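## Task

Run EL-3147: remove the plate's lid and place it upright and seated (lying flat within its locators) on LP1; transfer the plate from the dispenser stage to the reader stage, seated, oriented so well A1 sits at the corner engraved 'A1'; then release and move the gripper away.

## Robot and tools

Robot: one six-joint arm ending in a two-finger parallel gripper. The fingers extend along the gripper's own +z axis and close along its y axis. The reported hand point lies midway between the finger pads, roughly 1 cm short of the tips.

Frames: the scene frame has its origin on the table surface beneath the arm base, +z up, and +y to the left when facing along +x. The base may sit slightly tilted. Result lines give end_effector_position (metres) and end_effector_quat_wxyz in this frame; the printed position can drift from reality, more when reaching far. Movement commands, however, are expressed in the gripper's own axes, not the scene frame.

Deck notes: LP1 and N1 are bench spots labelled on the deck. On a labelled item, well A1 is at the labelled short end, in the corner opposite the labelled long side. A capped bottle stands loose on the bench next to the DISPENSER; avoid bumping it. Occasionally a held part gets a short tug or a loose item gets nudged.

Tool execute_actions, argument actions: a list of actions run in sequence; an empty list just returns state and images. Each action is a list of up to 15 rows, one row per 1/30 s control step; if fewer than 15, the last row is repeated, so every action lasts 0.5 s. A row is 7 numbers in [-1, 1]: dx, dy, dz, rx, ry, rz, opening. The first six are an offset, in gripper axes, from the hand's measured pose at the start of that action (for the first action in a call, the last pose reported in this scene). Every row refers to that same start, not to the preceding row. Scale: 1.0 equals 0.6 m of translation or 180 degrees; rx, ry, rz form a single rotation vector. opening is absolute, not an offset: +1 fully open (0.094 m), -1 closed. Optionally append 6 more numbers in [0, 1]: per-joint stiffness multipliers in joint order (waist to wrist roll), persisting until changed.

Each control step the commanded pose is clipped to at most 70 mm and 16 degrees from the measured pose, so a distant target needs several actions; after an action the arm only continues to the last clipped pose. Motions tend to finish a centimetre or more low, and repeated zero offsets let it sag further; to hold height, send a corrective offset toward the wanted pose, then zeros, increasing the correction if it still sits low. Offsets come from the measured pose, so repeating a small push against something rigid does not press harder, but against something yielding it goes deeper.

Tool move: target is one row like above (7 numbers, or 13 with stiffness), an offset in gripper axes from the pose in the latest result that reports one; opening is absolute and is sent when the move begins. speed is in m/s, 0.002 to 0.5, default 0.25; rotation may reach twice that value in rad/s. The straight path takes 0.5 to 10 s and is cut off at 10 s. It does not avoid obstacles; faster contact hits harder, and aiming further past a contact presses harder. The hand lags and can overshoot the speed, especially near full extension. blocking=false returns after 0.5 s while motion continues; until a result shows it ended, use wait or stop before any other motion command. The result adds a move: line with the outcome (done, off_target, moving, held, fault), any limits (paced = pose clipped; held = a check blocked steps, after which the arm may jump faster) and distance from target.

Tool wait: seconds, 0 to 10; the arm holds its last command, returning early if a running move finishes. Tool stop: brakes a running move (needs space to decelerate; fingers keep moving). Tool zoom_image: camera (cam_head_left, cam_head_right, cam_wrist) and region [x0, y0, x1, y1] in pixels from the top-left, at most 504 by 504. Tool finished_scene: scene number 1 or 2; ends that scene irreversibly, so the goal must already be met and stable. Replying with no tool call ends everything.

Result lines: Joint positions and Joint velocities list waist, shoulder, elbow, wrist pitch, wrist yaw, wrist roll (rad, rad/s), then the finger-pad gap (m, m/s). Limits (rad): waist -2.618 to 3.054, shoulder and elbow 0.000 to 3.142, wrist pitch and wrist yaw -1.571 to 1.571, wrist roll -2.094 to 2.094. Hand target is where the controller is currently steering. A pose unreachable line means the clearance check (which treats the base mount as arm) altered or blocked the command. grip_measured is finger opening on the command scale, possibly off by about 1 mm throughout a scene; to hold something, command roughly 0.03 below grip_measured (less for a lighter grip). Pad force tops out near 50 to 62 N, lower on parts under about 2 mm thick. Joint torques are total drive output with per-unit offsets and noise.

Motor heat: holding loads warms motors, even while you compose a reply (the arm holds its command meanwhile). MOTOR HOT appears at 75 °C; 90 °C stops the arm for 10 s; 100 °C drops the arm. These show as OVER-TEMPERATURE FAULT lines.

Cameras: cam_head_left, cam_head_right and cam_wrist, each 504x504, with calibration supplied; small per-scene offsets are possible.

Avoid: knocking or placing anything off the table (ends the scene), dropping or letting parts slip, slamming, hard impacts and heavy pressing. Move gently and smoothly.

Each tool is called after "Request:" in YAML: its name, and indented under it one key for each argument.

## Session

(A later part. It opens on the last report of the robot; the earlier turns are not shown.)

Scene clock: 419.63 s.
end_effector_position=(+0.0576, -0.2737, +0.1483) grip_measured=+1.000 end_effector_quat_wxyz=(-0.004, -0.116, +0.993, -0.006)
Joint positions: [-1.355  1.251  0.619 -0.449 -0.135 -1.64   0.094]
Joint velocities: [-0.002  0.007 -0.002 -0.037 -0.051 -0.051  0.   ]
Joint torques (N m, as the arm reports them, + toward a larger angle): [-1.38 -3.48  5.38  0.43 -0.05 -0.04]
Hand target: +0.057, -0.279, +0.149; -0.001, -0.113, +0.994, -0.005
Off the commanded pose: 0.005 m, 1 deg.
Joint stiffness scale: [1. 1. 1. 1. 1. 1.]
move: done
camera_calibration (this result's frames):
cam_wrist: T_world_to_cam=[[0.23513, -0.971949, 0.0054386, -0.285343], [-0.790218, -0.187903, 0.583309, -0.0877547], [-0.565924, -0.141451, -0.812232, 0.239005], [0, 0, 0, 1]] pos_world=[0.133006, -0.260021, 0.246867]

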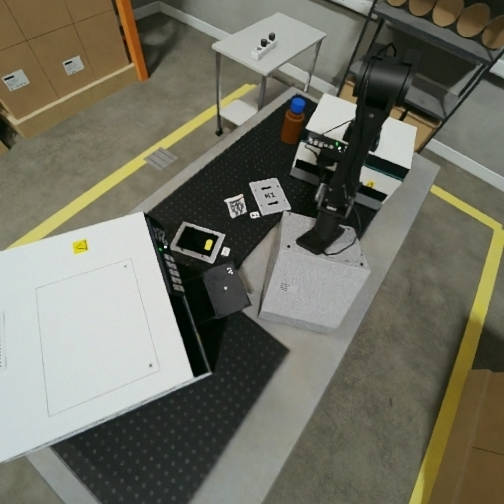

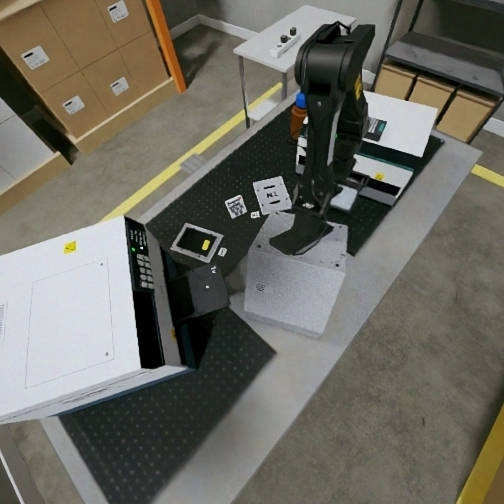

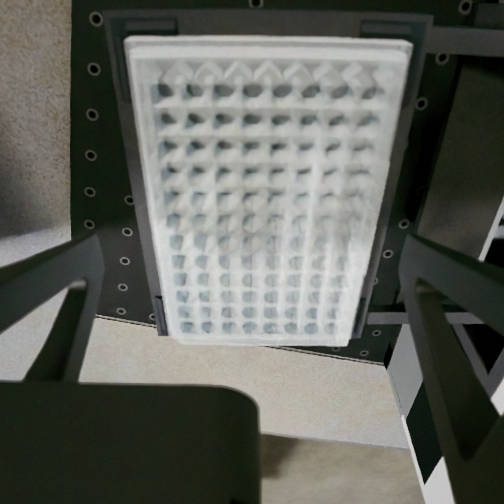

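Request:
execute_actions:
  actions:
    - [[-0.0039,-0.0092,0.0069,0.0053,-0.005,0.004,1],[-0.0031,-0.0157,0.0121,0.0096,-0.0059,0.004,1],[-0.0021,-0.0165,0.0184,0.009,-0.0059,0.004,1],[-0.0011,-0.0168,0.0247,0.0082,-0.0059,0.004,1],[-0.0001,-0.016,0.031,0.0064,-0.0059,0.0042,1],[0.0008,-0.0155,0.0367,0.0049,-0.0059,0.0043,1],[0.0017,-0.015,0.0419,0.0035,-0.0059,0.0044,1],[0.0024,-0.0143,0.0465,0.0022,-0.0059,0.0045,1],[0.003,-0.0128,0.0505,0.0003,-0.0059,0.0046,1],[0.0036,-0.0113,0.0539,-0.0016,-0.0059,0.0047,1],[0.004,-0.0104,0.0562,-0.0027,-0.0059,0.0048,1],[0.0042,-0.0098,0.0579,-0.0035,-0.0059,0.0049,1],[0.0044,-0.0096,0.0591,-0.0039,-0.0059,0.005,1],[0.0046,-0.0085,0.0602,-0.0049,-0.0059,0.0051,1],[0.0047,-0.0078,0.0608,-0.0056,-0.0059,0.0051,1]]

Request:
wait:
  seconds: 0.4

Scene clock: 458.87 s.
end_effector_position=(+0.0545, -0.2754, +0.1152) grip_measured=+1.000 end_effector_quat_wxyz=(-0.000, -0.111, +0.994, +0.009)
Joint positions: [-1.355  1.411  0.619 -0.317 -0.143 -1.634  0.094]
Joint velocities: [-0.012  0.1   -0.007  0.051 -0.037  0.081  0.   ]
Joint torques (N m, as the arm reports them, + toward a larger angle): [-0.76 -4.56  3.46  0.59 -0.11  0.07]
Hand target: +0.055, -0.279, +0.112; +0.004, -0.108, +0.994, +0.004
Off the commanded pose: 0.005 m, 1 deg.
Joint stiffness scale: [1. 1. 1. 1. 1. 1.]
camera_calibration (this result's frames):
cam_wrist: T_world_to_cam=[[0.225643, -0.973965, -0.0218312, -0.283003], [-0.794075, -0.196857, 0.575059, -0.0725664], [-0.564385, -0.112422, -0.81782, 0.218734], [0, 0, 0, 1]] pos_world=[0.129685, -0.265329, 0.214437]

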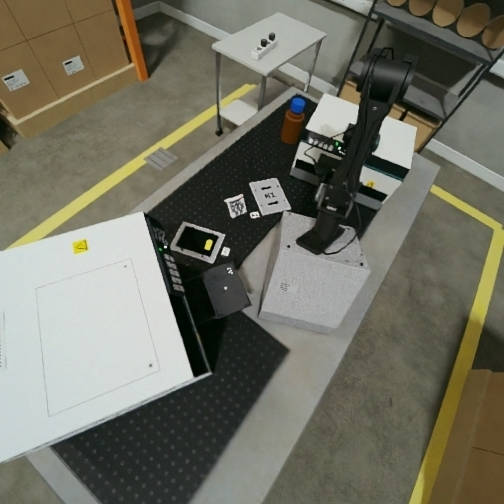

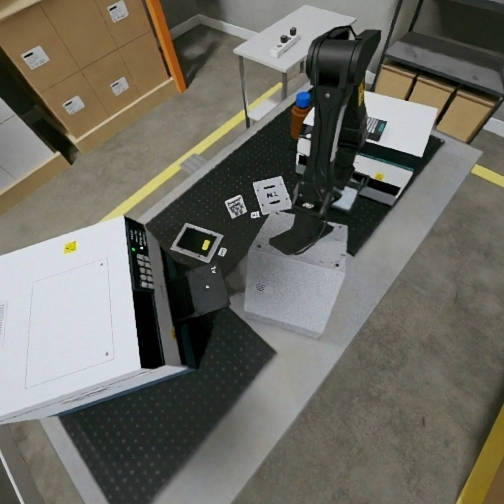

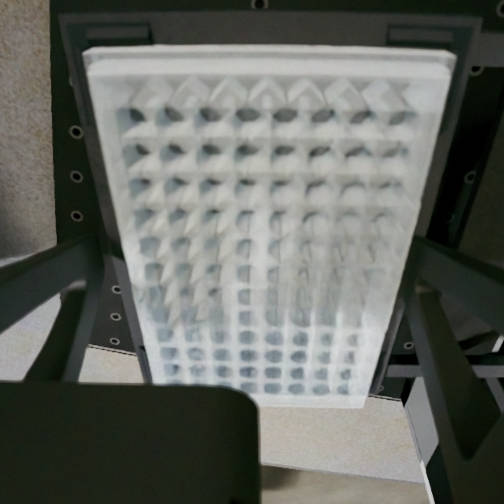

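Scene clock: 459.27 s.
end_effector_position=(+0.0549, -0.2787, +0.1144) grip_measured=+1.000 end_effector_quat_wxyz=(-0.000, -0.112, +0.994, +0.002)
Joint positions: [-1.355  1.415  0.619 -0.3   -0.143 -1.634  0.094]
Joint velocities: [ 0.002 -0.002  0.012 -0.037 -0.007  0.007  0.   ]
Joint torques (N m, as the arm reports them, + toward a larger angle): [-0.77 -4.27  3.41  0.54 -0.09  0.07]
Hand target: +0.055, -0.279, +0.112; +0.004, -0.108, +0.994, +0.004
Off the commanded pose: 0.003 m, 1 deg.
Joint stiffness scale: [1. 1. 1. 1. 1. 1.]
wait: 0.40 s; at rest by 0.33 s
camera_calibration (this result's frames):
cam_wrist: T_world_to_cam=[[0.227478, -0.973741, -0.00902467, -0.287838], [-0.794901, -0.191036, 0.57588, -0.0708312], [-0.562483, -0.123827, -0.817484, 0.214588], [0, 0, 0, 1]] pos_world=[0.129875, -0.267239, 0.213615]

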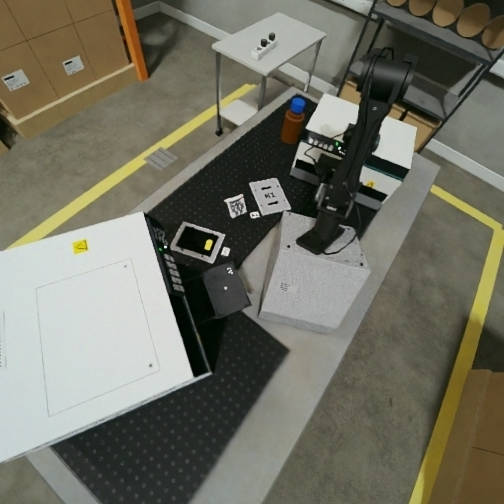

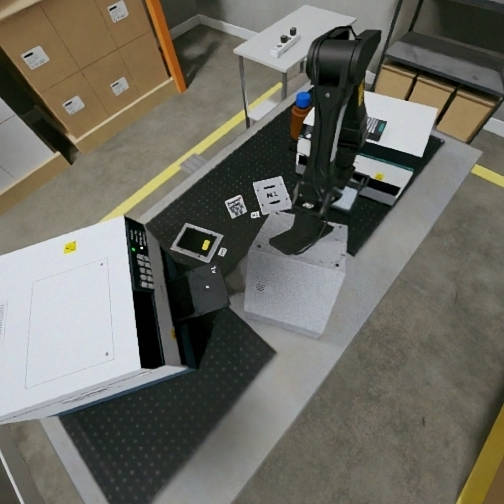

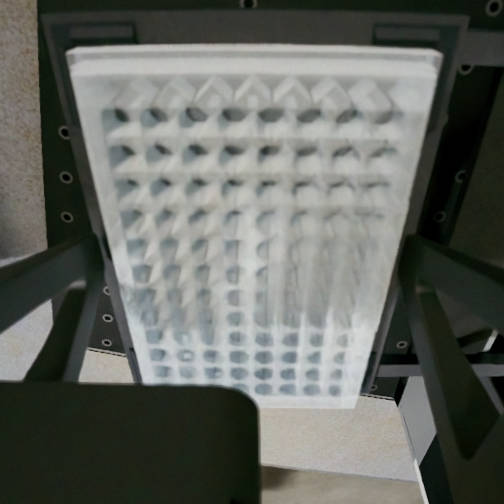

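Request:
execute_actions:
  actions:
    - [[0,-0.002,0.002,0,-0.002,0.002,0.96],[0,-0.003,0,0.002,-0.001,0.002,0.92],[0,-0.003,0,0.002,0,0.002,0.89],[0,-0.003,0,0.002,0,0.002,0.865],[0,-0.003,0,0.002,0,0.002,0.845],[0,-0.003,0,0.002,0,0.002,0.83],[0,-0.003,0,0.002,0,0.001,0.815],[0,-0.003,-0.001,0.002,0,0.001,0.80],[-0.0003,-0.003,-0.0025,0.0025,0,0,0.79],[-0.0006,-0.0032,-0.004,0.003,0,0,0.78],[-0.0009,-0.0034,-0.006,0.0035,0,0,0.77],[-0.0011,-0.0036,-0.0075,0.0038,0,-0.0003,0.76],[-0.0013,-0.0037,-0.0088,0.004,0,-0.0004,0.75],[-0.0013,-0.0037,-0.0088,0.004,0,-0.0004,0.745]]

Request:
zoom_image:
  camera: "cam_wrist"
  region: [30, 0, 170, 80]

Request:
zoom_image:
  camera: "cam_wrist"
  region: [335, 0, 475, 80]

Scene clock: 470.23 s.
end_effector_position=(+0.0549, -0.2790, +0.1144) grip_measured=+0.764 end_effector_quat_wxyz=(-0.000, -0.111, +0.994, +0.002)
Joint positions: [-1.355  1.415  0.619 -0.299 -0.143 -1.633  0.083]
Joint velocities: [-0.012  0.017 -0.002 -0.095  0.051  0.022 -0.002]
Joint torques (N m, as the arm reports them, + toward a larger angle): [-0.51 -7.27  3.06  0.36  0.    0.04]
Hand target: +0.056, -0.281, +0.120; +0.001, -0.113, +0.994, -0.004
Off the commanded pose: 0.006 m, 1 deg.
Joint stiffness scale: [1. 1. 1. 1. 1. 1.]
camera_calibration (this result's frames):
cam_wrist: T_world_to_cam=[[0.226524, -0.973974, -0.0078948, -0.288261], [-0.795189, -0.189612, 0.575952, -0.0704428], [-0.562459, -0.124189, -0.817445, 0.214471], [0, 0, 0, 1]] pos_world=[0.129914, -0.267481, 0.213614]

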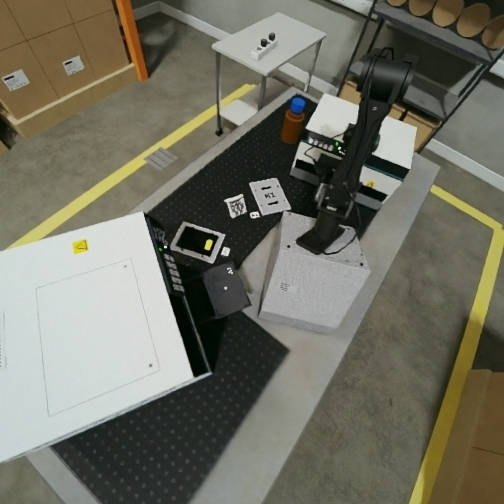

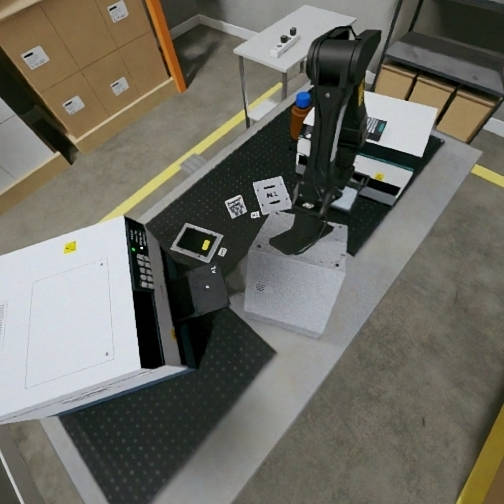

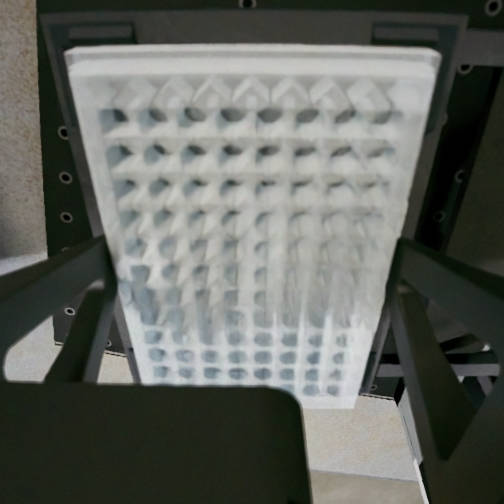

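Region (30, 0, 170, 80) of cam_wrist's 504x504 image, scaled by 3.600, with more detail than that image has; it fills the top 288 rows of this view, and the rest is white.

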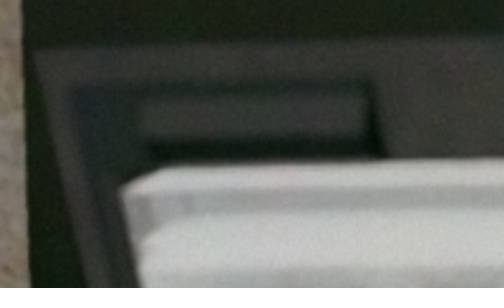

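Region (335, 0, 475, 80) of cam_wrist's 504x504 image, scaled by 3.600, with more detail than that image has; it fills the top 288 rows of this view, and the rest is white.

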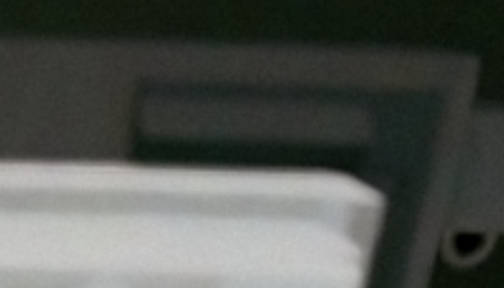

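Request:
execute_actions:
  actions:
    - [[-0.0013,-0.0037,-0.0088,0.004,0,-0.0004,0.735],[-0.0013,-0.0037,-0.0088,0.004,0,-0.0004,0.728],[-0.0014,-0.0035,-0.0105,0.004,0,-0.0004,0.728],[-0.0015,-0.003,-0.012,0.004,0,0,0.728],[-0.0017,-0.002,-0.0145,0.0035,0,0,0.728],[-0.002,-0.001,-0.017,0.003,0,0,0.728],[-0.0025,-0.0005,-0.020,0.0031,0,0,0.728],[-0.003,-0.0005,-0.024,0.0035,0,0,0.728],[-0.004,-0.0005,-0.029,0.004,0,0,0.728],[-0.005,-0.0005,-0.035,0.004,0,0,0.728],[-0.006,-0.0005,-0.042,0.004,0,0,0.728],[-0.007,-0.0005,-0.05,0.004,0,0,0.728],[-0.008,-0.0005,-0.058,0.004,0,0,0.728],[-0.009,-0.0005,-0.066,0.004,0,0,0.728],[-0.010,-0.0005,-0.074,0.004,0,0,0.728]]

Request:
execute_actions:
  actions: []

Scene clock: 480.37 s.
end_effector_position=(+0.0586, -0.2794, +0.1400) grip_measured=+0.764 end_effector_quat_wxyz=(+0.000, -0.113, +0.993, -0.012)
Joint positions: [-1.355  1.292  0.619 -0.395 -0.143 -1.633  0.083]
Joint velocities: [ 0.007 -0.53  -0.012 -0.476 -0.022 -0.051 -0.001]
Joint torques (N m, as the arm reports them, + toward a larger angle): [-0.41 -6.82  5.94  0.31 -0.05  0.08]
Hand target: +0.061, -0.279, +0.156; +0.001, -0.111, +0.994, -0.006
Off the commanded pose: 0.019 m, 1 deg.
Joint stiffness scale: [1. 1. 1. 1. 1. 1.]
camera_calibration (this result's frames):
cam_wrist: T_world_to_cam=[[0.230264, -0.972946, 0.018821, -0.292952], [-0.796744, -0.177388, 0.577695, -0.0790307], [-0.558728, -0.148018, -0.816035, 0.230383], [0, 0, 0, 1]] pos_world=[0.13321, -0.264945, 0.23917]

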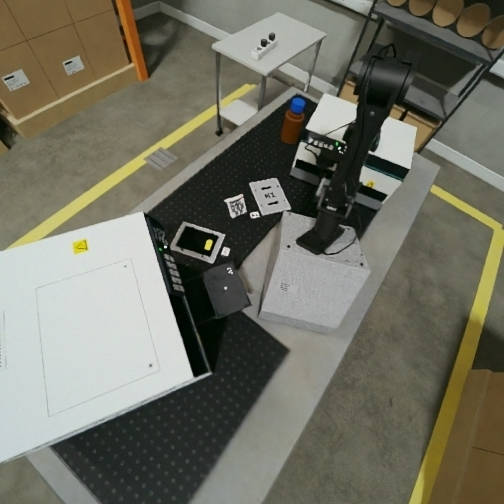

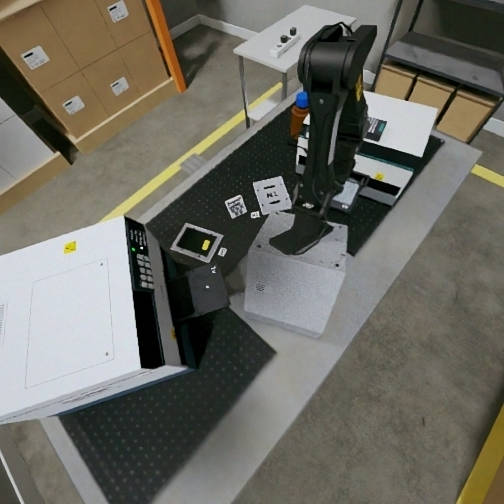

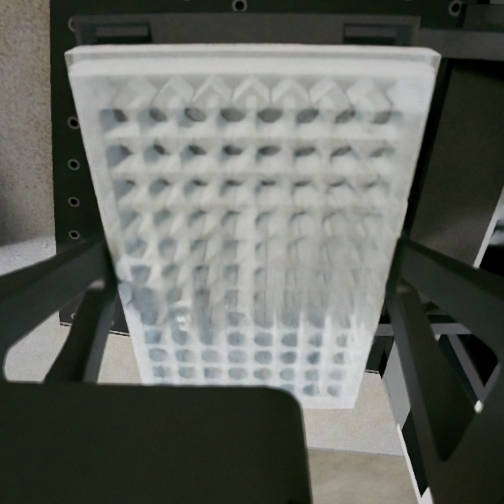

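Scene clock: 480.37 s.
end_effector_position=(+0.0586, -0.2794, +0.1400) grip_measured=+0.764 end_effector_quat_wxyz=(+0.000, -0.113, +0.993, -0.012)
Joint positions: [-1.355  1.292  0.619 -0.395 -0.143 -1.633  0.083]
Joint velocities: [ 0.007 -0.53  -0.012 -0.476 -0.022 -0.051 -0.001]
Joint torques (N m, as the arm reports them, + toward a larger angle): [-0.41 -6.82  5.94  0.31 -0.05  0.08]
Hand target: +0.061, -0.279, +0.156; +0.001, -0.111, +0.994, -0.006
Off the commanded pose: 0.019 m, 1 deg.
Joint stiffness scale: [1. 1. 1. 1. 1. 1.]
camera_calibration (this result's frames):
cam_wrist: T_world_to_cam=[[0.230264, -0.972946, 0.018821, -0.292952], [-0.796744, -0.177388, 0.577695, -0.0790307], [-0.558728, -0.148018, -0.816035, 0.230383], [0, 0, 0, 1]] pos_world=[0.13321, -0.264945, 0.23917]

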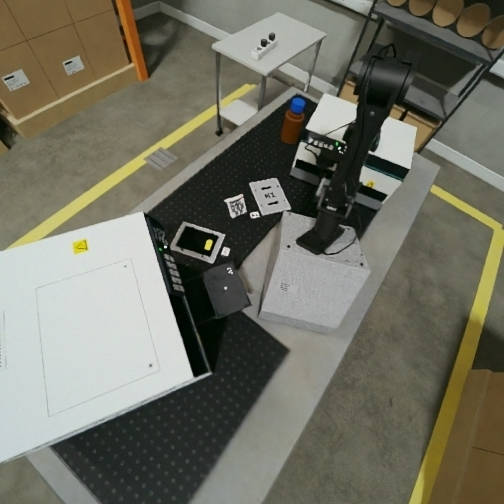

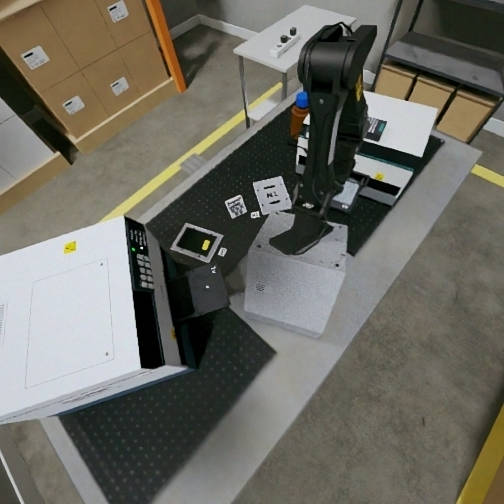

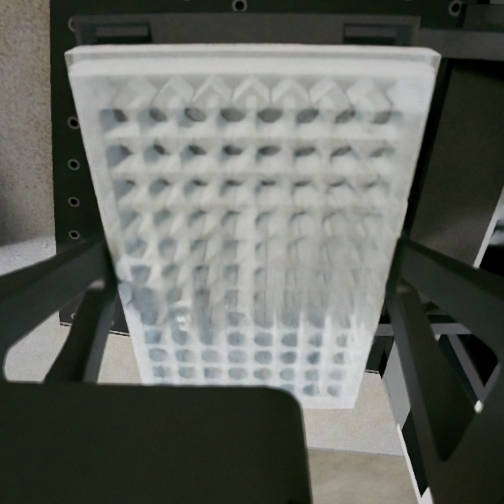

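Request:
move:
  target: [-0.5775,0.3427,-0.093,-0.0056,-0.0061,-0.4556,0.728]
  speed: 0.4

Scene clock: 514.97 s.
end_effector_position=(+0.3494, -0.0036, +0.1850) grip_measured=+0.764 end_effector_quat_wxyz=(-0.002, +0.728, -0.685, -0.007)
Joint positions: [ 0.295  1.85   1.128 -0.734  0.471 -1.454  0.083]
Joint velocities: [ 0.007 -0.007  0.002 -0.022 -0.037 -0.081  0.001]
Joint torques (N m, as the arm reports them, + toward a larger angle): [ 4.76 -5.65  6.    0.31  0.04 -0.06]
Hand target: +0.353, +0.002, +0.188; -0.004, +0.736, -0.677, -0.007
Off the commanded pose: 0.007 m, 2 deg.
Joint stiffness scale: [1. 1. 1. 1. 1. 1.]
move: done
camera_calibration (this result's frames):
cam_wrist: T_world_to_cam=[[0.997738, 0.0663451, -0.0108305, -0.351323], [0.0608553, -0.822978, 0.564804, -0.124065], [0.0285588, -0.564186, -0.825154, 0.265363], [0, 0, 0, 1]] pos_world=[0.3505, 0.07092, 0.285232]

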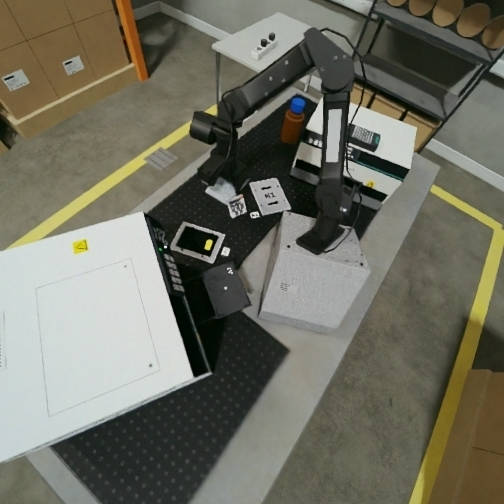

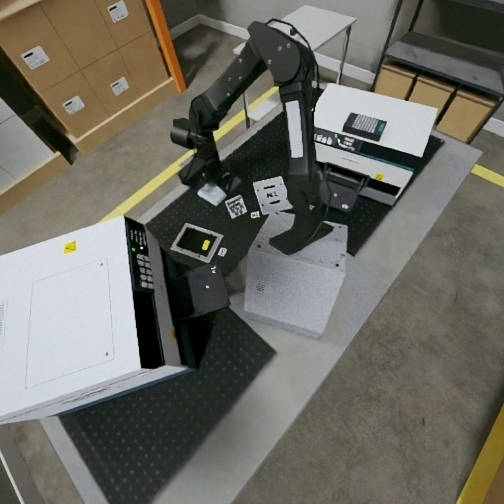

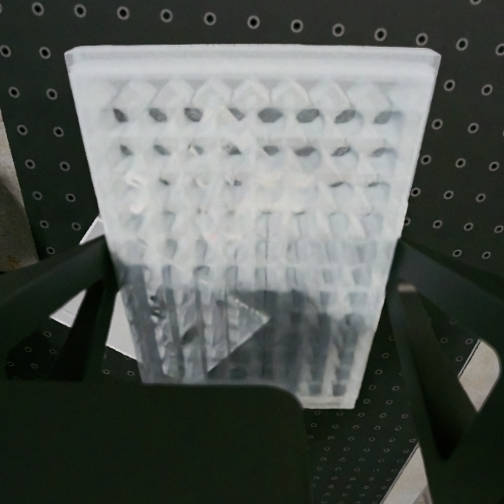

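Request:
move:
  target: [-0.466,0.3462,0.025,0,0.0048,-0.3111,0.728]
  speed: 0.35

Scene clock: 522.90 s.
end_effector_position=(+0.1252, +0.2603, +0.1706) grip_measured=+0.764 end_effector_quat_wxyz=(+0.002, +0.965, -0.264, -0.000)
Joint positions: [ 1.289  2.394  1.093 -0.635  0.35  -1.343  0.083]
Joint velocities: [-0.002 -0.002 -0.002  0.022 -0.081 -0.051 -0.   ]
Joint torques (N m, as the arm reports them, + toward a larger angle): [ 3.72 -6.59  5.99  0.2  -0.12  0.14]
Hand target: +0.124, +0.266, +0.173; +0.002, +0.965, -0.263, -0.005
Off the commanded pose: 0.005 m, 0 deg.
Joint stiffness scale: [1. 1. 1. 1. 1. 1.]
move: done
camera_calibration (this result's frames):
cam_wrist: T_world_to_cam=[[0.503854, 0.863746, -0.00863406, -0.291419], [0.708457, -0.407509, 0.576216, -0.0762157], [0.494186, -0.296446, -0.817252, 0.279431], [0, 0, 0, 1]] pos_world=[0.0627374, 0.30349, 0.269766]

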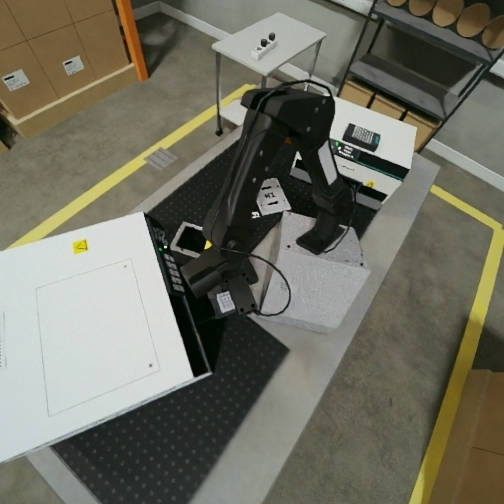

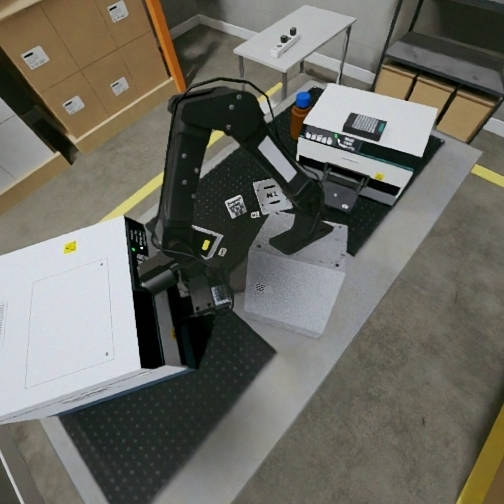

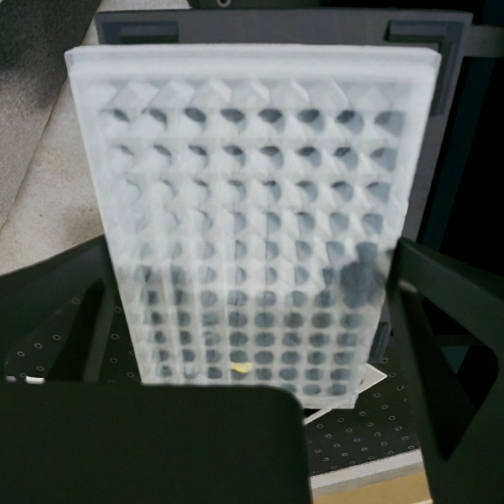

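Request:
zoom_image:
  camera: "cam_wrist"
  region: [50, 0, 190, 80]

Request:
zoom_image:
  camera: "cam_wrist"
  region: [360, 0, 500, 80]

Region (50, 0, 190, 80) of cam_wrist's 504x504 image, scaled by 3.600, with more detail than that image has; it fills the top 288 rows of this view, and the rest is white.

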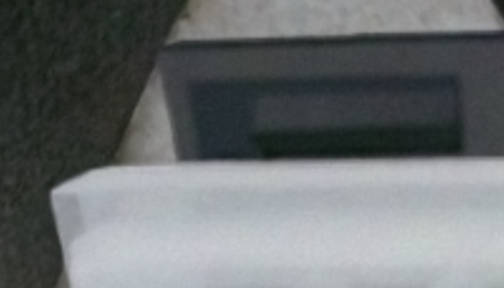

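Region (360, 0, 500, 80) of cam_wrist's 504x504 image, scaled by 3.600, with more detail than that image has; it fills the top 288 rows of this view, and the rest is white.

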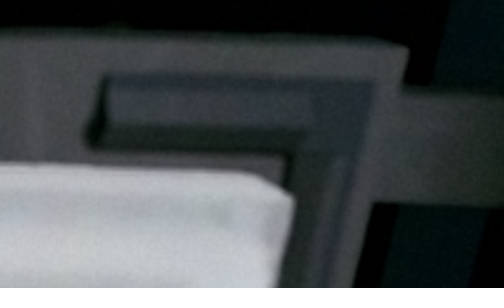

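Request:
execute_actions:
  actions:
    - [[-0.0043,-0.0089,-0.0023,0.0001,-0.0025,-0.0011,0.728],[-0.0022,-0.0106,-0.0007,0.0003,-0.0018,-0.0015,0.728],[0,-0.0123,0.001,0.0004,-0.0011,-0.002,0.728],[0.0022,-0.014,0.0027,0.0005,-0.0004,-0.0025,0.728],[0.0043,-0.0156,0.0043,0.0006,0.0004,-0.0029,0.728],[0.0065,-0.0173,0.006,0.0008,0.0011,-0.0034,0.728],[0.0086,-0.019,0.0076,0.0009,0.0018,-0.0038,0.728],[0.0108,-0.0207,0.0093,0.001,0.0025,-0.0043,0.728]]

Request:
wait:
  seconds: 0.3

Request:
zoom_image:
  camera: "cam_wrist"
  region: [30, 0, 170, 80]

Request:
zoom_image:
  camera: "cam_wrist"
  region: [335, 0, 475, 80]

Scene clock: 565.87 s.
end_effector_position=(+0.1331, +0.2593, +0.1645) grip_measured=+0.764 end_effector_quat_wxyz=(+0.009, +0.966, -0.258, +0.003)
Joint positions: [ 1.263  2.415  1.109 -0.635  0.366 -1.376  0.083]
Joint velocities: [ 0.007 -0.007  0.002  0.037  0.066 -0.037 -0.001]
Joint torques (N m, as the arm reports them, + toward a larger angle): [ 3.17 -6.58  6.14  0.52  0.04 -0.03]
Hand target: +0.137, +0.267, +0.165; +0.001, +0.966, -0.257, +0.004
Off the commanded pose: 0.009 m, 1 deg.
Joint stiffness scale: [1. 1. 1. 1. 1. 1.]
camera_calibration (this result's frames):
cam_wrist: T_world_to_cam=[[0.493306, 0.86963, -0.0198208, -0.292921], [0.711708, -0.390413, 0.583994, -0.0849054], [0.50012, -0.302194, -0.811516, 0.270059], [0, 0, 0, 1]] pos_world=[0.0698656, 0.303195, 0.262936]

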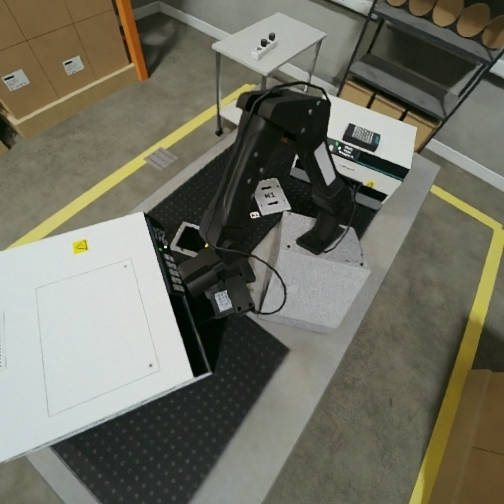

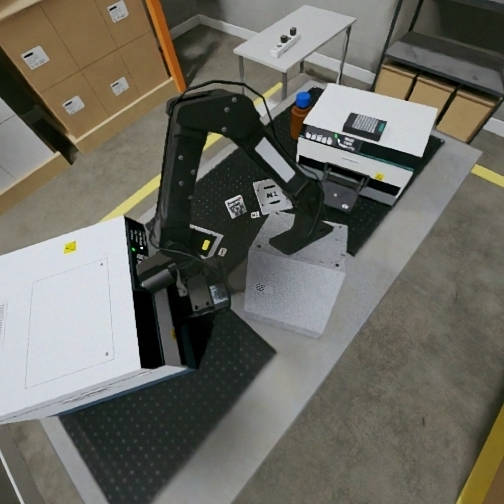

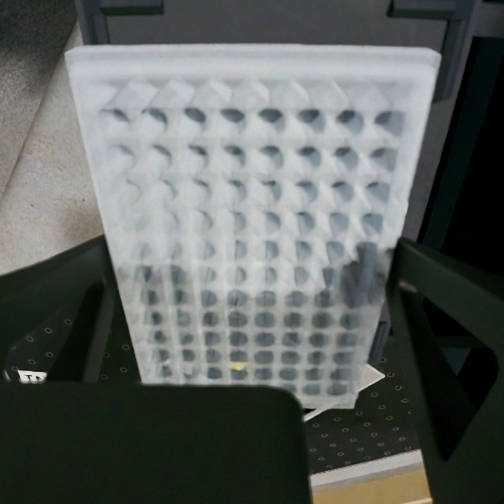

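Scene clock: 566.17 s.
end_effector_position=(+0.1333, +0.2593, +0.1645) grip_measured=+0.764 end_effector_quat_wxyz=(+0.009, +0.967, -0.256, +0.003)
Joint positions: [ 1.263  2.415  1.109 -0.635  0.368 -1.38   0.083]
Joint velocities: [-0.012 -0.017  0.007 -0.007  0.037 -0.037 -0.   ]
Joint torques (N m, as the arm reports them, + toward a larger angle): [ 2.98 -6.54  5.81  0.48  0.05 -0.03]
Hand target: +0.137, +0.267, +0.165; +0.001, +0.966, -0.257, +0.004
Off the commanded pose: 0.009 m, 1 deg.
Joint stiffness scale: [1. 1. 1. 1. 1. 1.]
wait: 0.30 s; at rest by 0.17 s
camera_calibration (this result's frames):
cam_wrist: T_world_to_cam=[[0.490322, 0.87132, -0.0196431, -0.293029], [0.712455, -0.387737, 0.584866, -0.0860061], [0.501989, -0.300767, -0.810892, 0.269222], [0, 0, 0, 1]] pos_world=[0.0698073, 0.302947, 0.262856]

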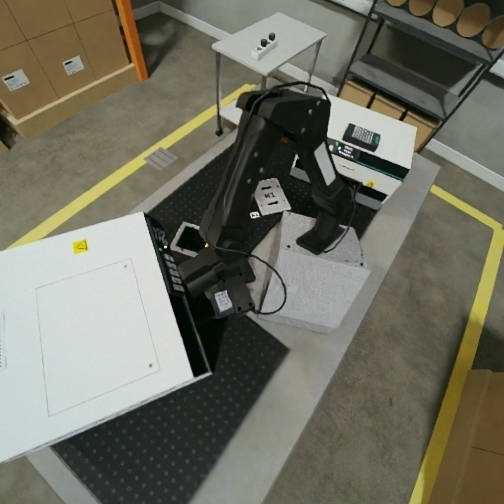

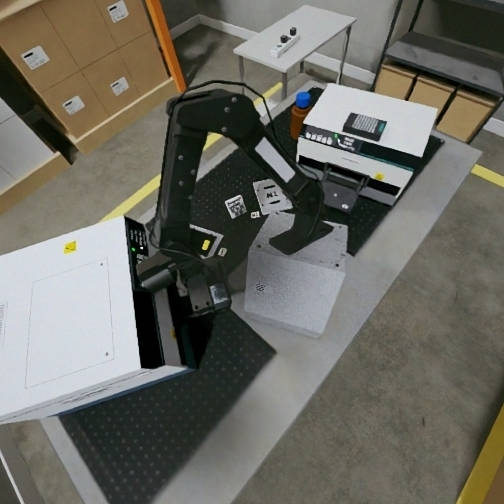

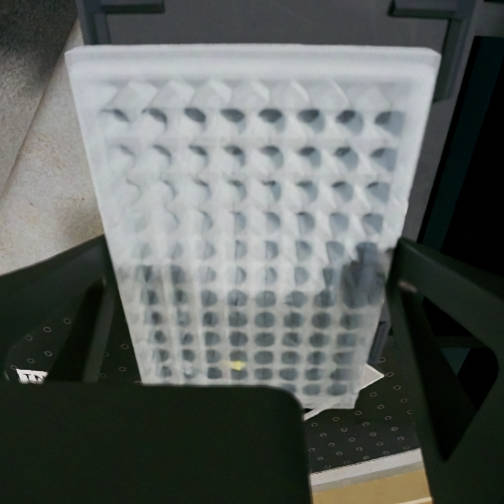

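Region (30, 0, 170, 80) of cam_wrist's 504x504 image, scaled by 3.600, with more detail than that image has; it fills the top 288 rows of this view, and the rest is white.

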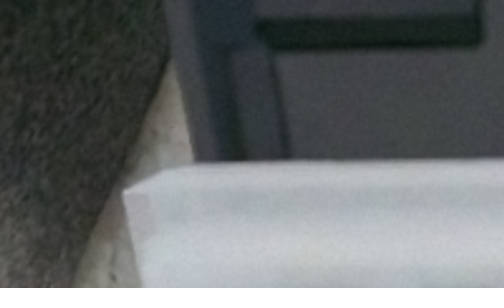

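Region (335, 0, 475, 80) of cam_wrist's 504x504 image, scaled by 3.600, with more detail than that image has; it fills the top 288 rows of this view, and the rest is white.

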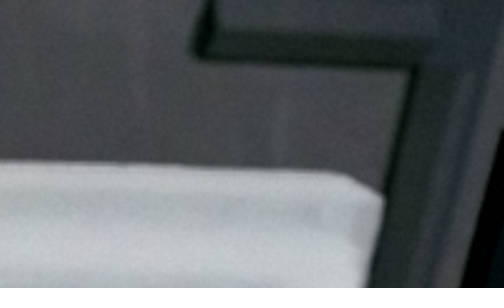

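Request:
execute_actions:
  actions:
    - [[-0.0041,-0.0156,-0.0007,0.0056,-0.0031,0.0012,0.728],[-0.0064,-0.016,-0.0006,0.0067,-0.0049,0.0017,0.728],[-0.0088,-0.0165,-0.0004,0.0078,-0.0067,0.0021,0.728],[-0.0111,-0.0169,-0.0003,0.0089,-0.0085,0.0026,0.728],[-0.0135,-0.0173,-0.0002,0.010,-0.0103,0.003,0.728]]

Request:
wait:
  seconds: 0.3

Request:
zoom_image:
  camera: "cam_wrist"
  region: [30, 0, 170, 80]

Request:
zoom_image:
  camera: "cam_wrist"
  region: [335, 0, 475, 80]

Scene clock: 584.30 s.
end_effector_position=(+0.1329, +0.2660, +0.1645) grip_measured=+0.764 end_effector_quat_wxyz=(-0.004, +0.966, -0.260, -0.003)
Joint positions: [ 1.263  2.415  1.109 -0.609  0.353 -1.38   0.083]
Joint velocities: [-0.007  0.002 -0.012  0.037 -0.095 -0.037 -0.   ]
Joint torques (N m, as the arm reports them, + toward a larger angle): [ 3.48 -6.86  4.88  0.58 -0.1   0.02]
Hand target: +0.132, +0.272, +0.164; -0.011, +0.965, -0.260, -0.008
Off the commanded pose: 0.006 m, 1 deg.
Joint stiffness scale: [1. 1. 1. 1. 1. 1.]
camera_calibration (this result's frames):
cam_wrist: T_world_to_cam=[[0.497717, 0.867337, 0.00190474, -0.30217], [0.712305, -0.410004, 0.569665, -0.0746317], [0.494873, -0.282176, -0.821874, 0.269237], [0, 0, 0, 1]] pos_world=[0.070318, 0.307456, 0.264369]

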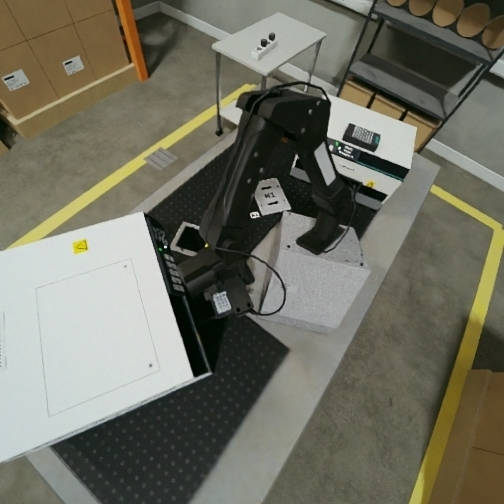

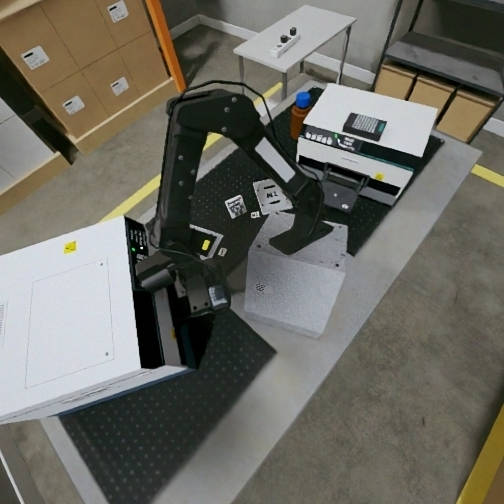

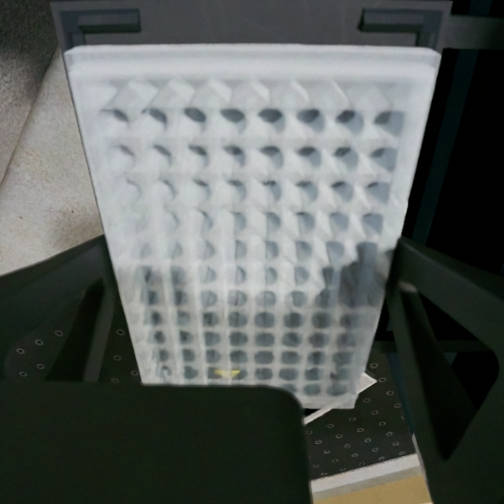

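Scene clock: 584.60 s.
end_effector_position=(+0.1329, +0.2664, +0.1645) grip_measured=+0.764 end_effector_quat_wxyz=(-0.005, +0.965, -0.260, -0.003)
Joint positions: [ 1.263  2.415  1.109 -0.608  0.352 -1.38   0.083]
Joint velocities: [-0.002  0.017 -0.007  0.037 -0.007  0.007  0.   ]
Joint torques (N m, as the arm reports them, + toward a larger angle): [ 3.54 -7.04  4.86  0.61 -0.08  0.04]
Hand target: +0.132, +0.272, +0.164; -0.011, +0.965, -0.260, -0.008
Off the commanded pose: 0.006 m, 1 deg.
Joint stiffness scale: [1. 1. 1. 1. 1. 1.]
wait: 0.30 s; at rest by 0.17 s
camera_calibration (this result's frames):
cam_wrist: T_world_to_cam=[[0.498178, 0.867069, 0.00316745, -0.302699], [0.712231, -0.411293, 0.568827, -0.0739776], [0.494515, -0.281121, -0.822451, 0.269215], [0, 0, 0, 1]] pos_world=[0.0703564, 0.307717, 0.264455]

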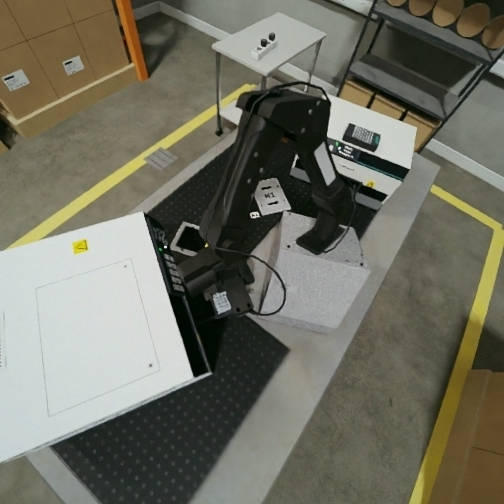

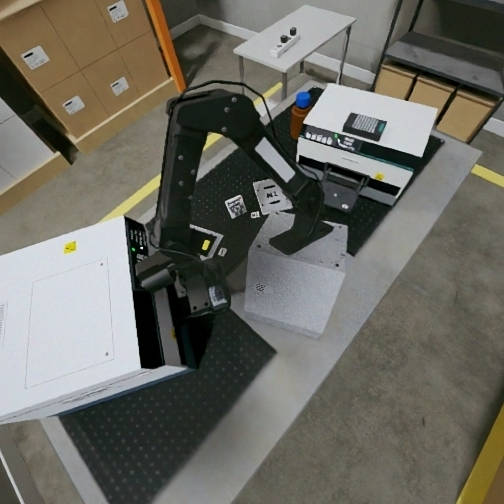

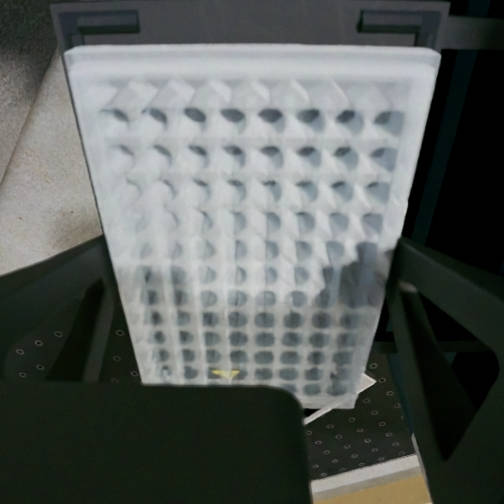

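Region (30, 0, 170, 80) of cam_wrist's 504x504 image, scaled by 3.600, with more detail than that image has; it fills the top 288 rows of this view, and the rest is white.

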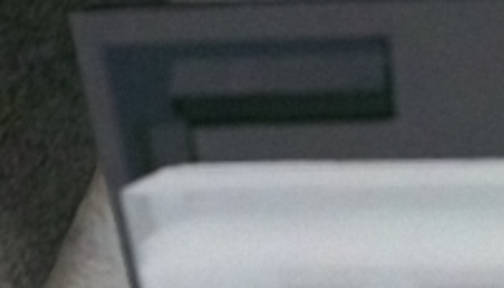

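Region (335, 0, 475, 80) of cam_wrist's 504x504 image, scaled by 3.600, with more detail than that image has; it fills the top 288 rows of this view, and the rest is white.

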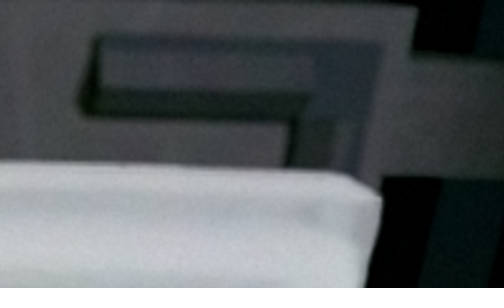

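Request:
execute_actions:
  actions:
    - [[-0.0064,-0.0075,0.0022,0.0029,-0.0022,-0.0012,0.728],[-0.0058,-0.0077,0.0045,0.0027,-0.0006,-0.0025,0.728],[-0.0052,-0.0078,0.0068,0.0025,0.0009,-0.0037,0.728],[-0.0052,-0.0078,0.0068,0.0025,0.0009,-0.0037,0.728],[-0.0052,-0.0078,0.0068,0.0025,0.0009,-0.0037,0.728],[-0.0052,-0.0078,0.0068,0.0025,0.0009,-0.0037,0.728],[-0.0054,-0.0086,0.0068,0.0031,0.0008,-0.0035,0.728],[-0.0058,-0.0085,0.0084,0.0027,0.0009,-0.0036,0.728],[-0.0063,-0.0084,0.01,0.0024,0.0009,-0.0038,0.728],[-0.0065,-0.0084,0.0117,0.0021,0.0013,-0.0039,0.728],[-0.0065,-0.0076,0.0133,0.0012,0.0018,-0.0042,0.728],[-0.0066,-0.0068,0.0149,0.0003,0.0023,-0.0046,0.728],[-0.0065,-0.006,0.0166,-0.0006,0.0028,-0.0049,0.728],[-0.0068,-0.0052,0.0181,-0.0015,0.003,-0.0052,0.728],[-0.007,-0.0043,0.0196,-0.0024,0.0032,-0.0055,0.728]]

Request:
wait:
  seconds: 0.4

Request:
zoom_image:
  camera: "cam_wrist"
  region: [30, 0, 170, 80]

Request:
zoom_image:
  camera: "cam_wrist"
  region: [335, 0, 475, 80]

Scene clock: 609.63 s.
end_effector_position=(+0.1306, +0.2662, +0.1558) grip_measured=+0.763 end_effector_quat_wxyz=(+0.001, +0.967, -0.256, -0.000)
Joint positions: [ 1.263  2.445  1.109 -0.59   0.359 -1.386  0.083]
Joint velocities: [-0.012  0.002 -0.002  0.125 -0.037 -0.007 -0.   ]
Joint torques (N m, as the arm reports them, + toward a larger angle): [ 3.34 -6.31  5.1   0.38 -0.05 -0.05]
Hand target: +0.130, +0.271, +0.153; +0.000, +0.968, -0.252, +0.000
Off the commanded pose: 0.006 m, 0 deg.
Joint stiffness scale: [1. 1. 1. 1. 1. 1.]
camera_calibration (this result's frames):
cam_wrist: T_world_to_cam=[[0.489942, 0.871731, -0.00651464, -0.299992], [0.714613, -0.397334, 0.57572, -0.0725634], [0.499284, -0.286725, -0.817621, 0.263252], [0, 0, 0, 1]] pos_world=[0.067396, 0.308161, 0.255062]

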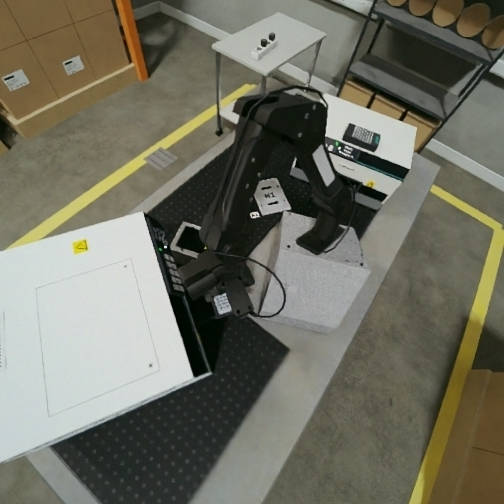

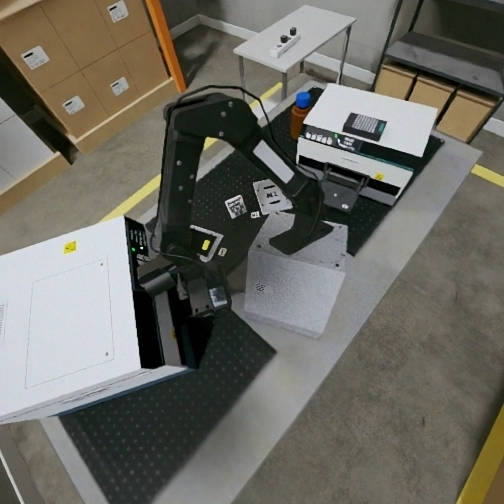

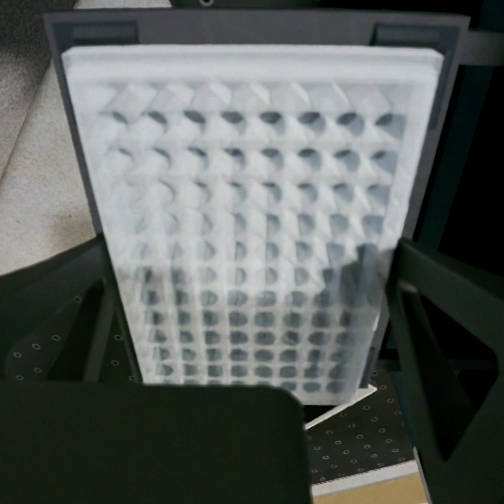

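Scene clock: 610.03 s.
end_effector_position=(+0.1307, +0.2668, +0.1556) grip_measured=+0.763 end_effector_quat_wxyz=(-0.000, +0.967, -0.256, -0.000)
Joint positions: [ 1.263  2.446  1.109 -0.587  0.359 -1.386  0.083]
Joint velocities: [-0.012  0.007 -0.002  0.022  0.007  0.066 -0.   ]
Joint torques (N m, as the arm reports them, + toward a larger angle): [ 3.4  -6.33  5.09  0.52  0.04 -0.06]
Hand target: +0.131, +0.271, +0.153; -0.000, +0.968, -0.252, +0.000
Off the commanded pose: 0.005 m, 1 deg.
Joint stiffness scale: [1. 1. 1. 1. 1. 1.]
wait: 0.40 s; at rest by 0.17 s
camera_calibration (this result's frames):
cam_wrist: T_world_to_cam=[[0.49065, 0.871346, -0.00433844, -0.300897], [0.713682, -0.399003, 0.575721, -0.0717682], [0.499921, -0.285573, -0.817635, 0.262751], [0, 0, 0, 1]] pos_world=[0.0674999, 0.308585, 0.254848]

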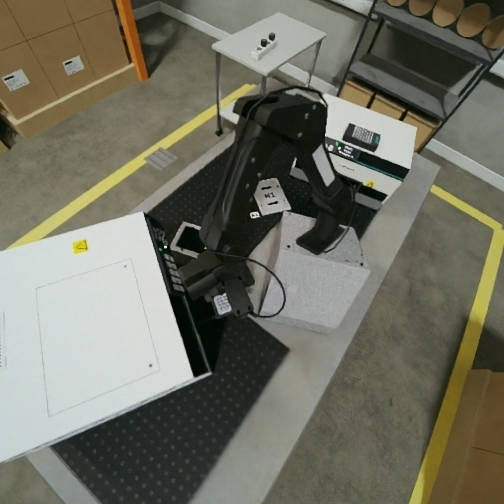

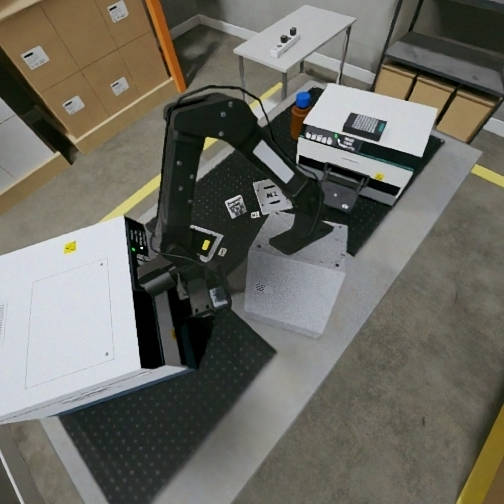

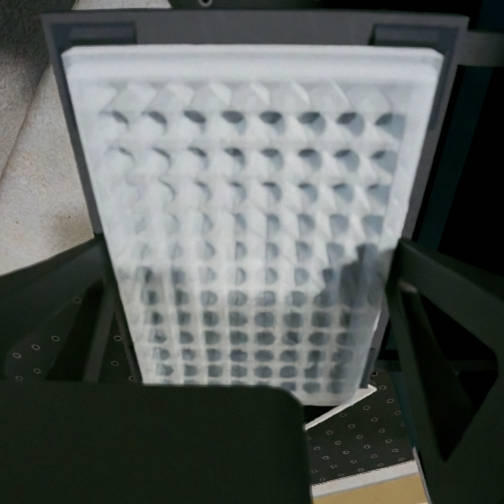

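Region (30, 0, 170, 80) of cam_wrist's 504x504 image, scaled by 3.600, with more detail than that image has; it fills the top 288 rows of this view, and the rest is white.

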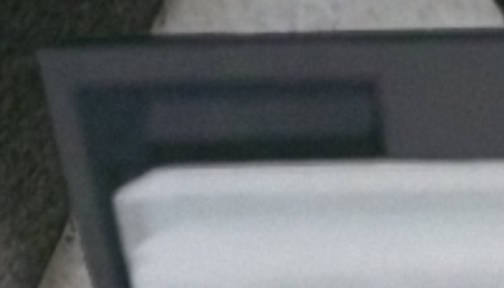

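Region (335, 0, 475, 80) of cam_wrist's 504x504 image, scaled by 3.600, with more detail than that image has; it fills the top 288 rows of this view, and the rest is white.

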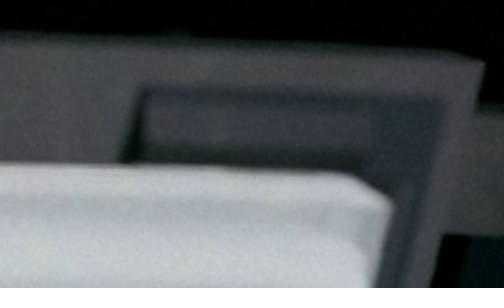

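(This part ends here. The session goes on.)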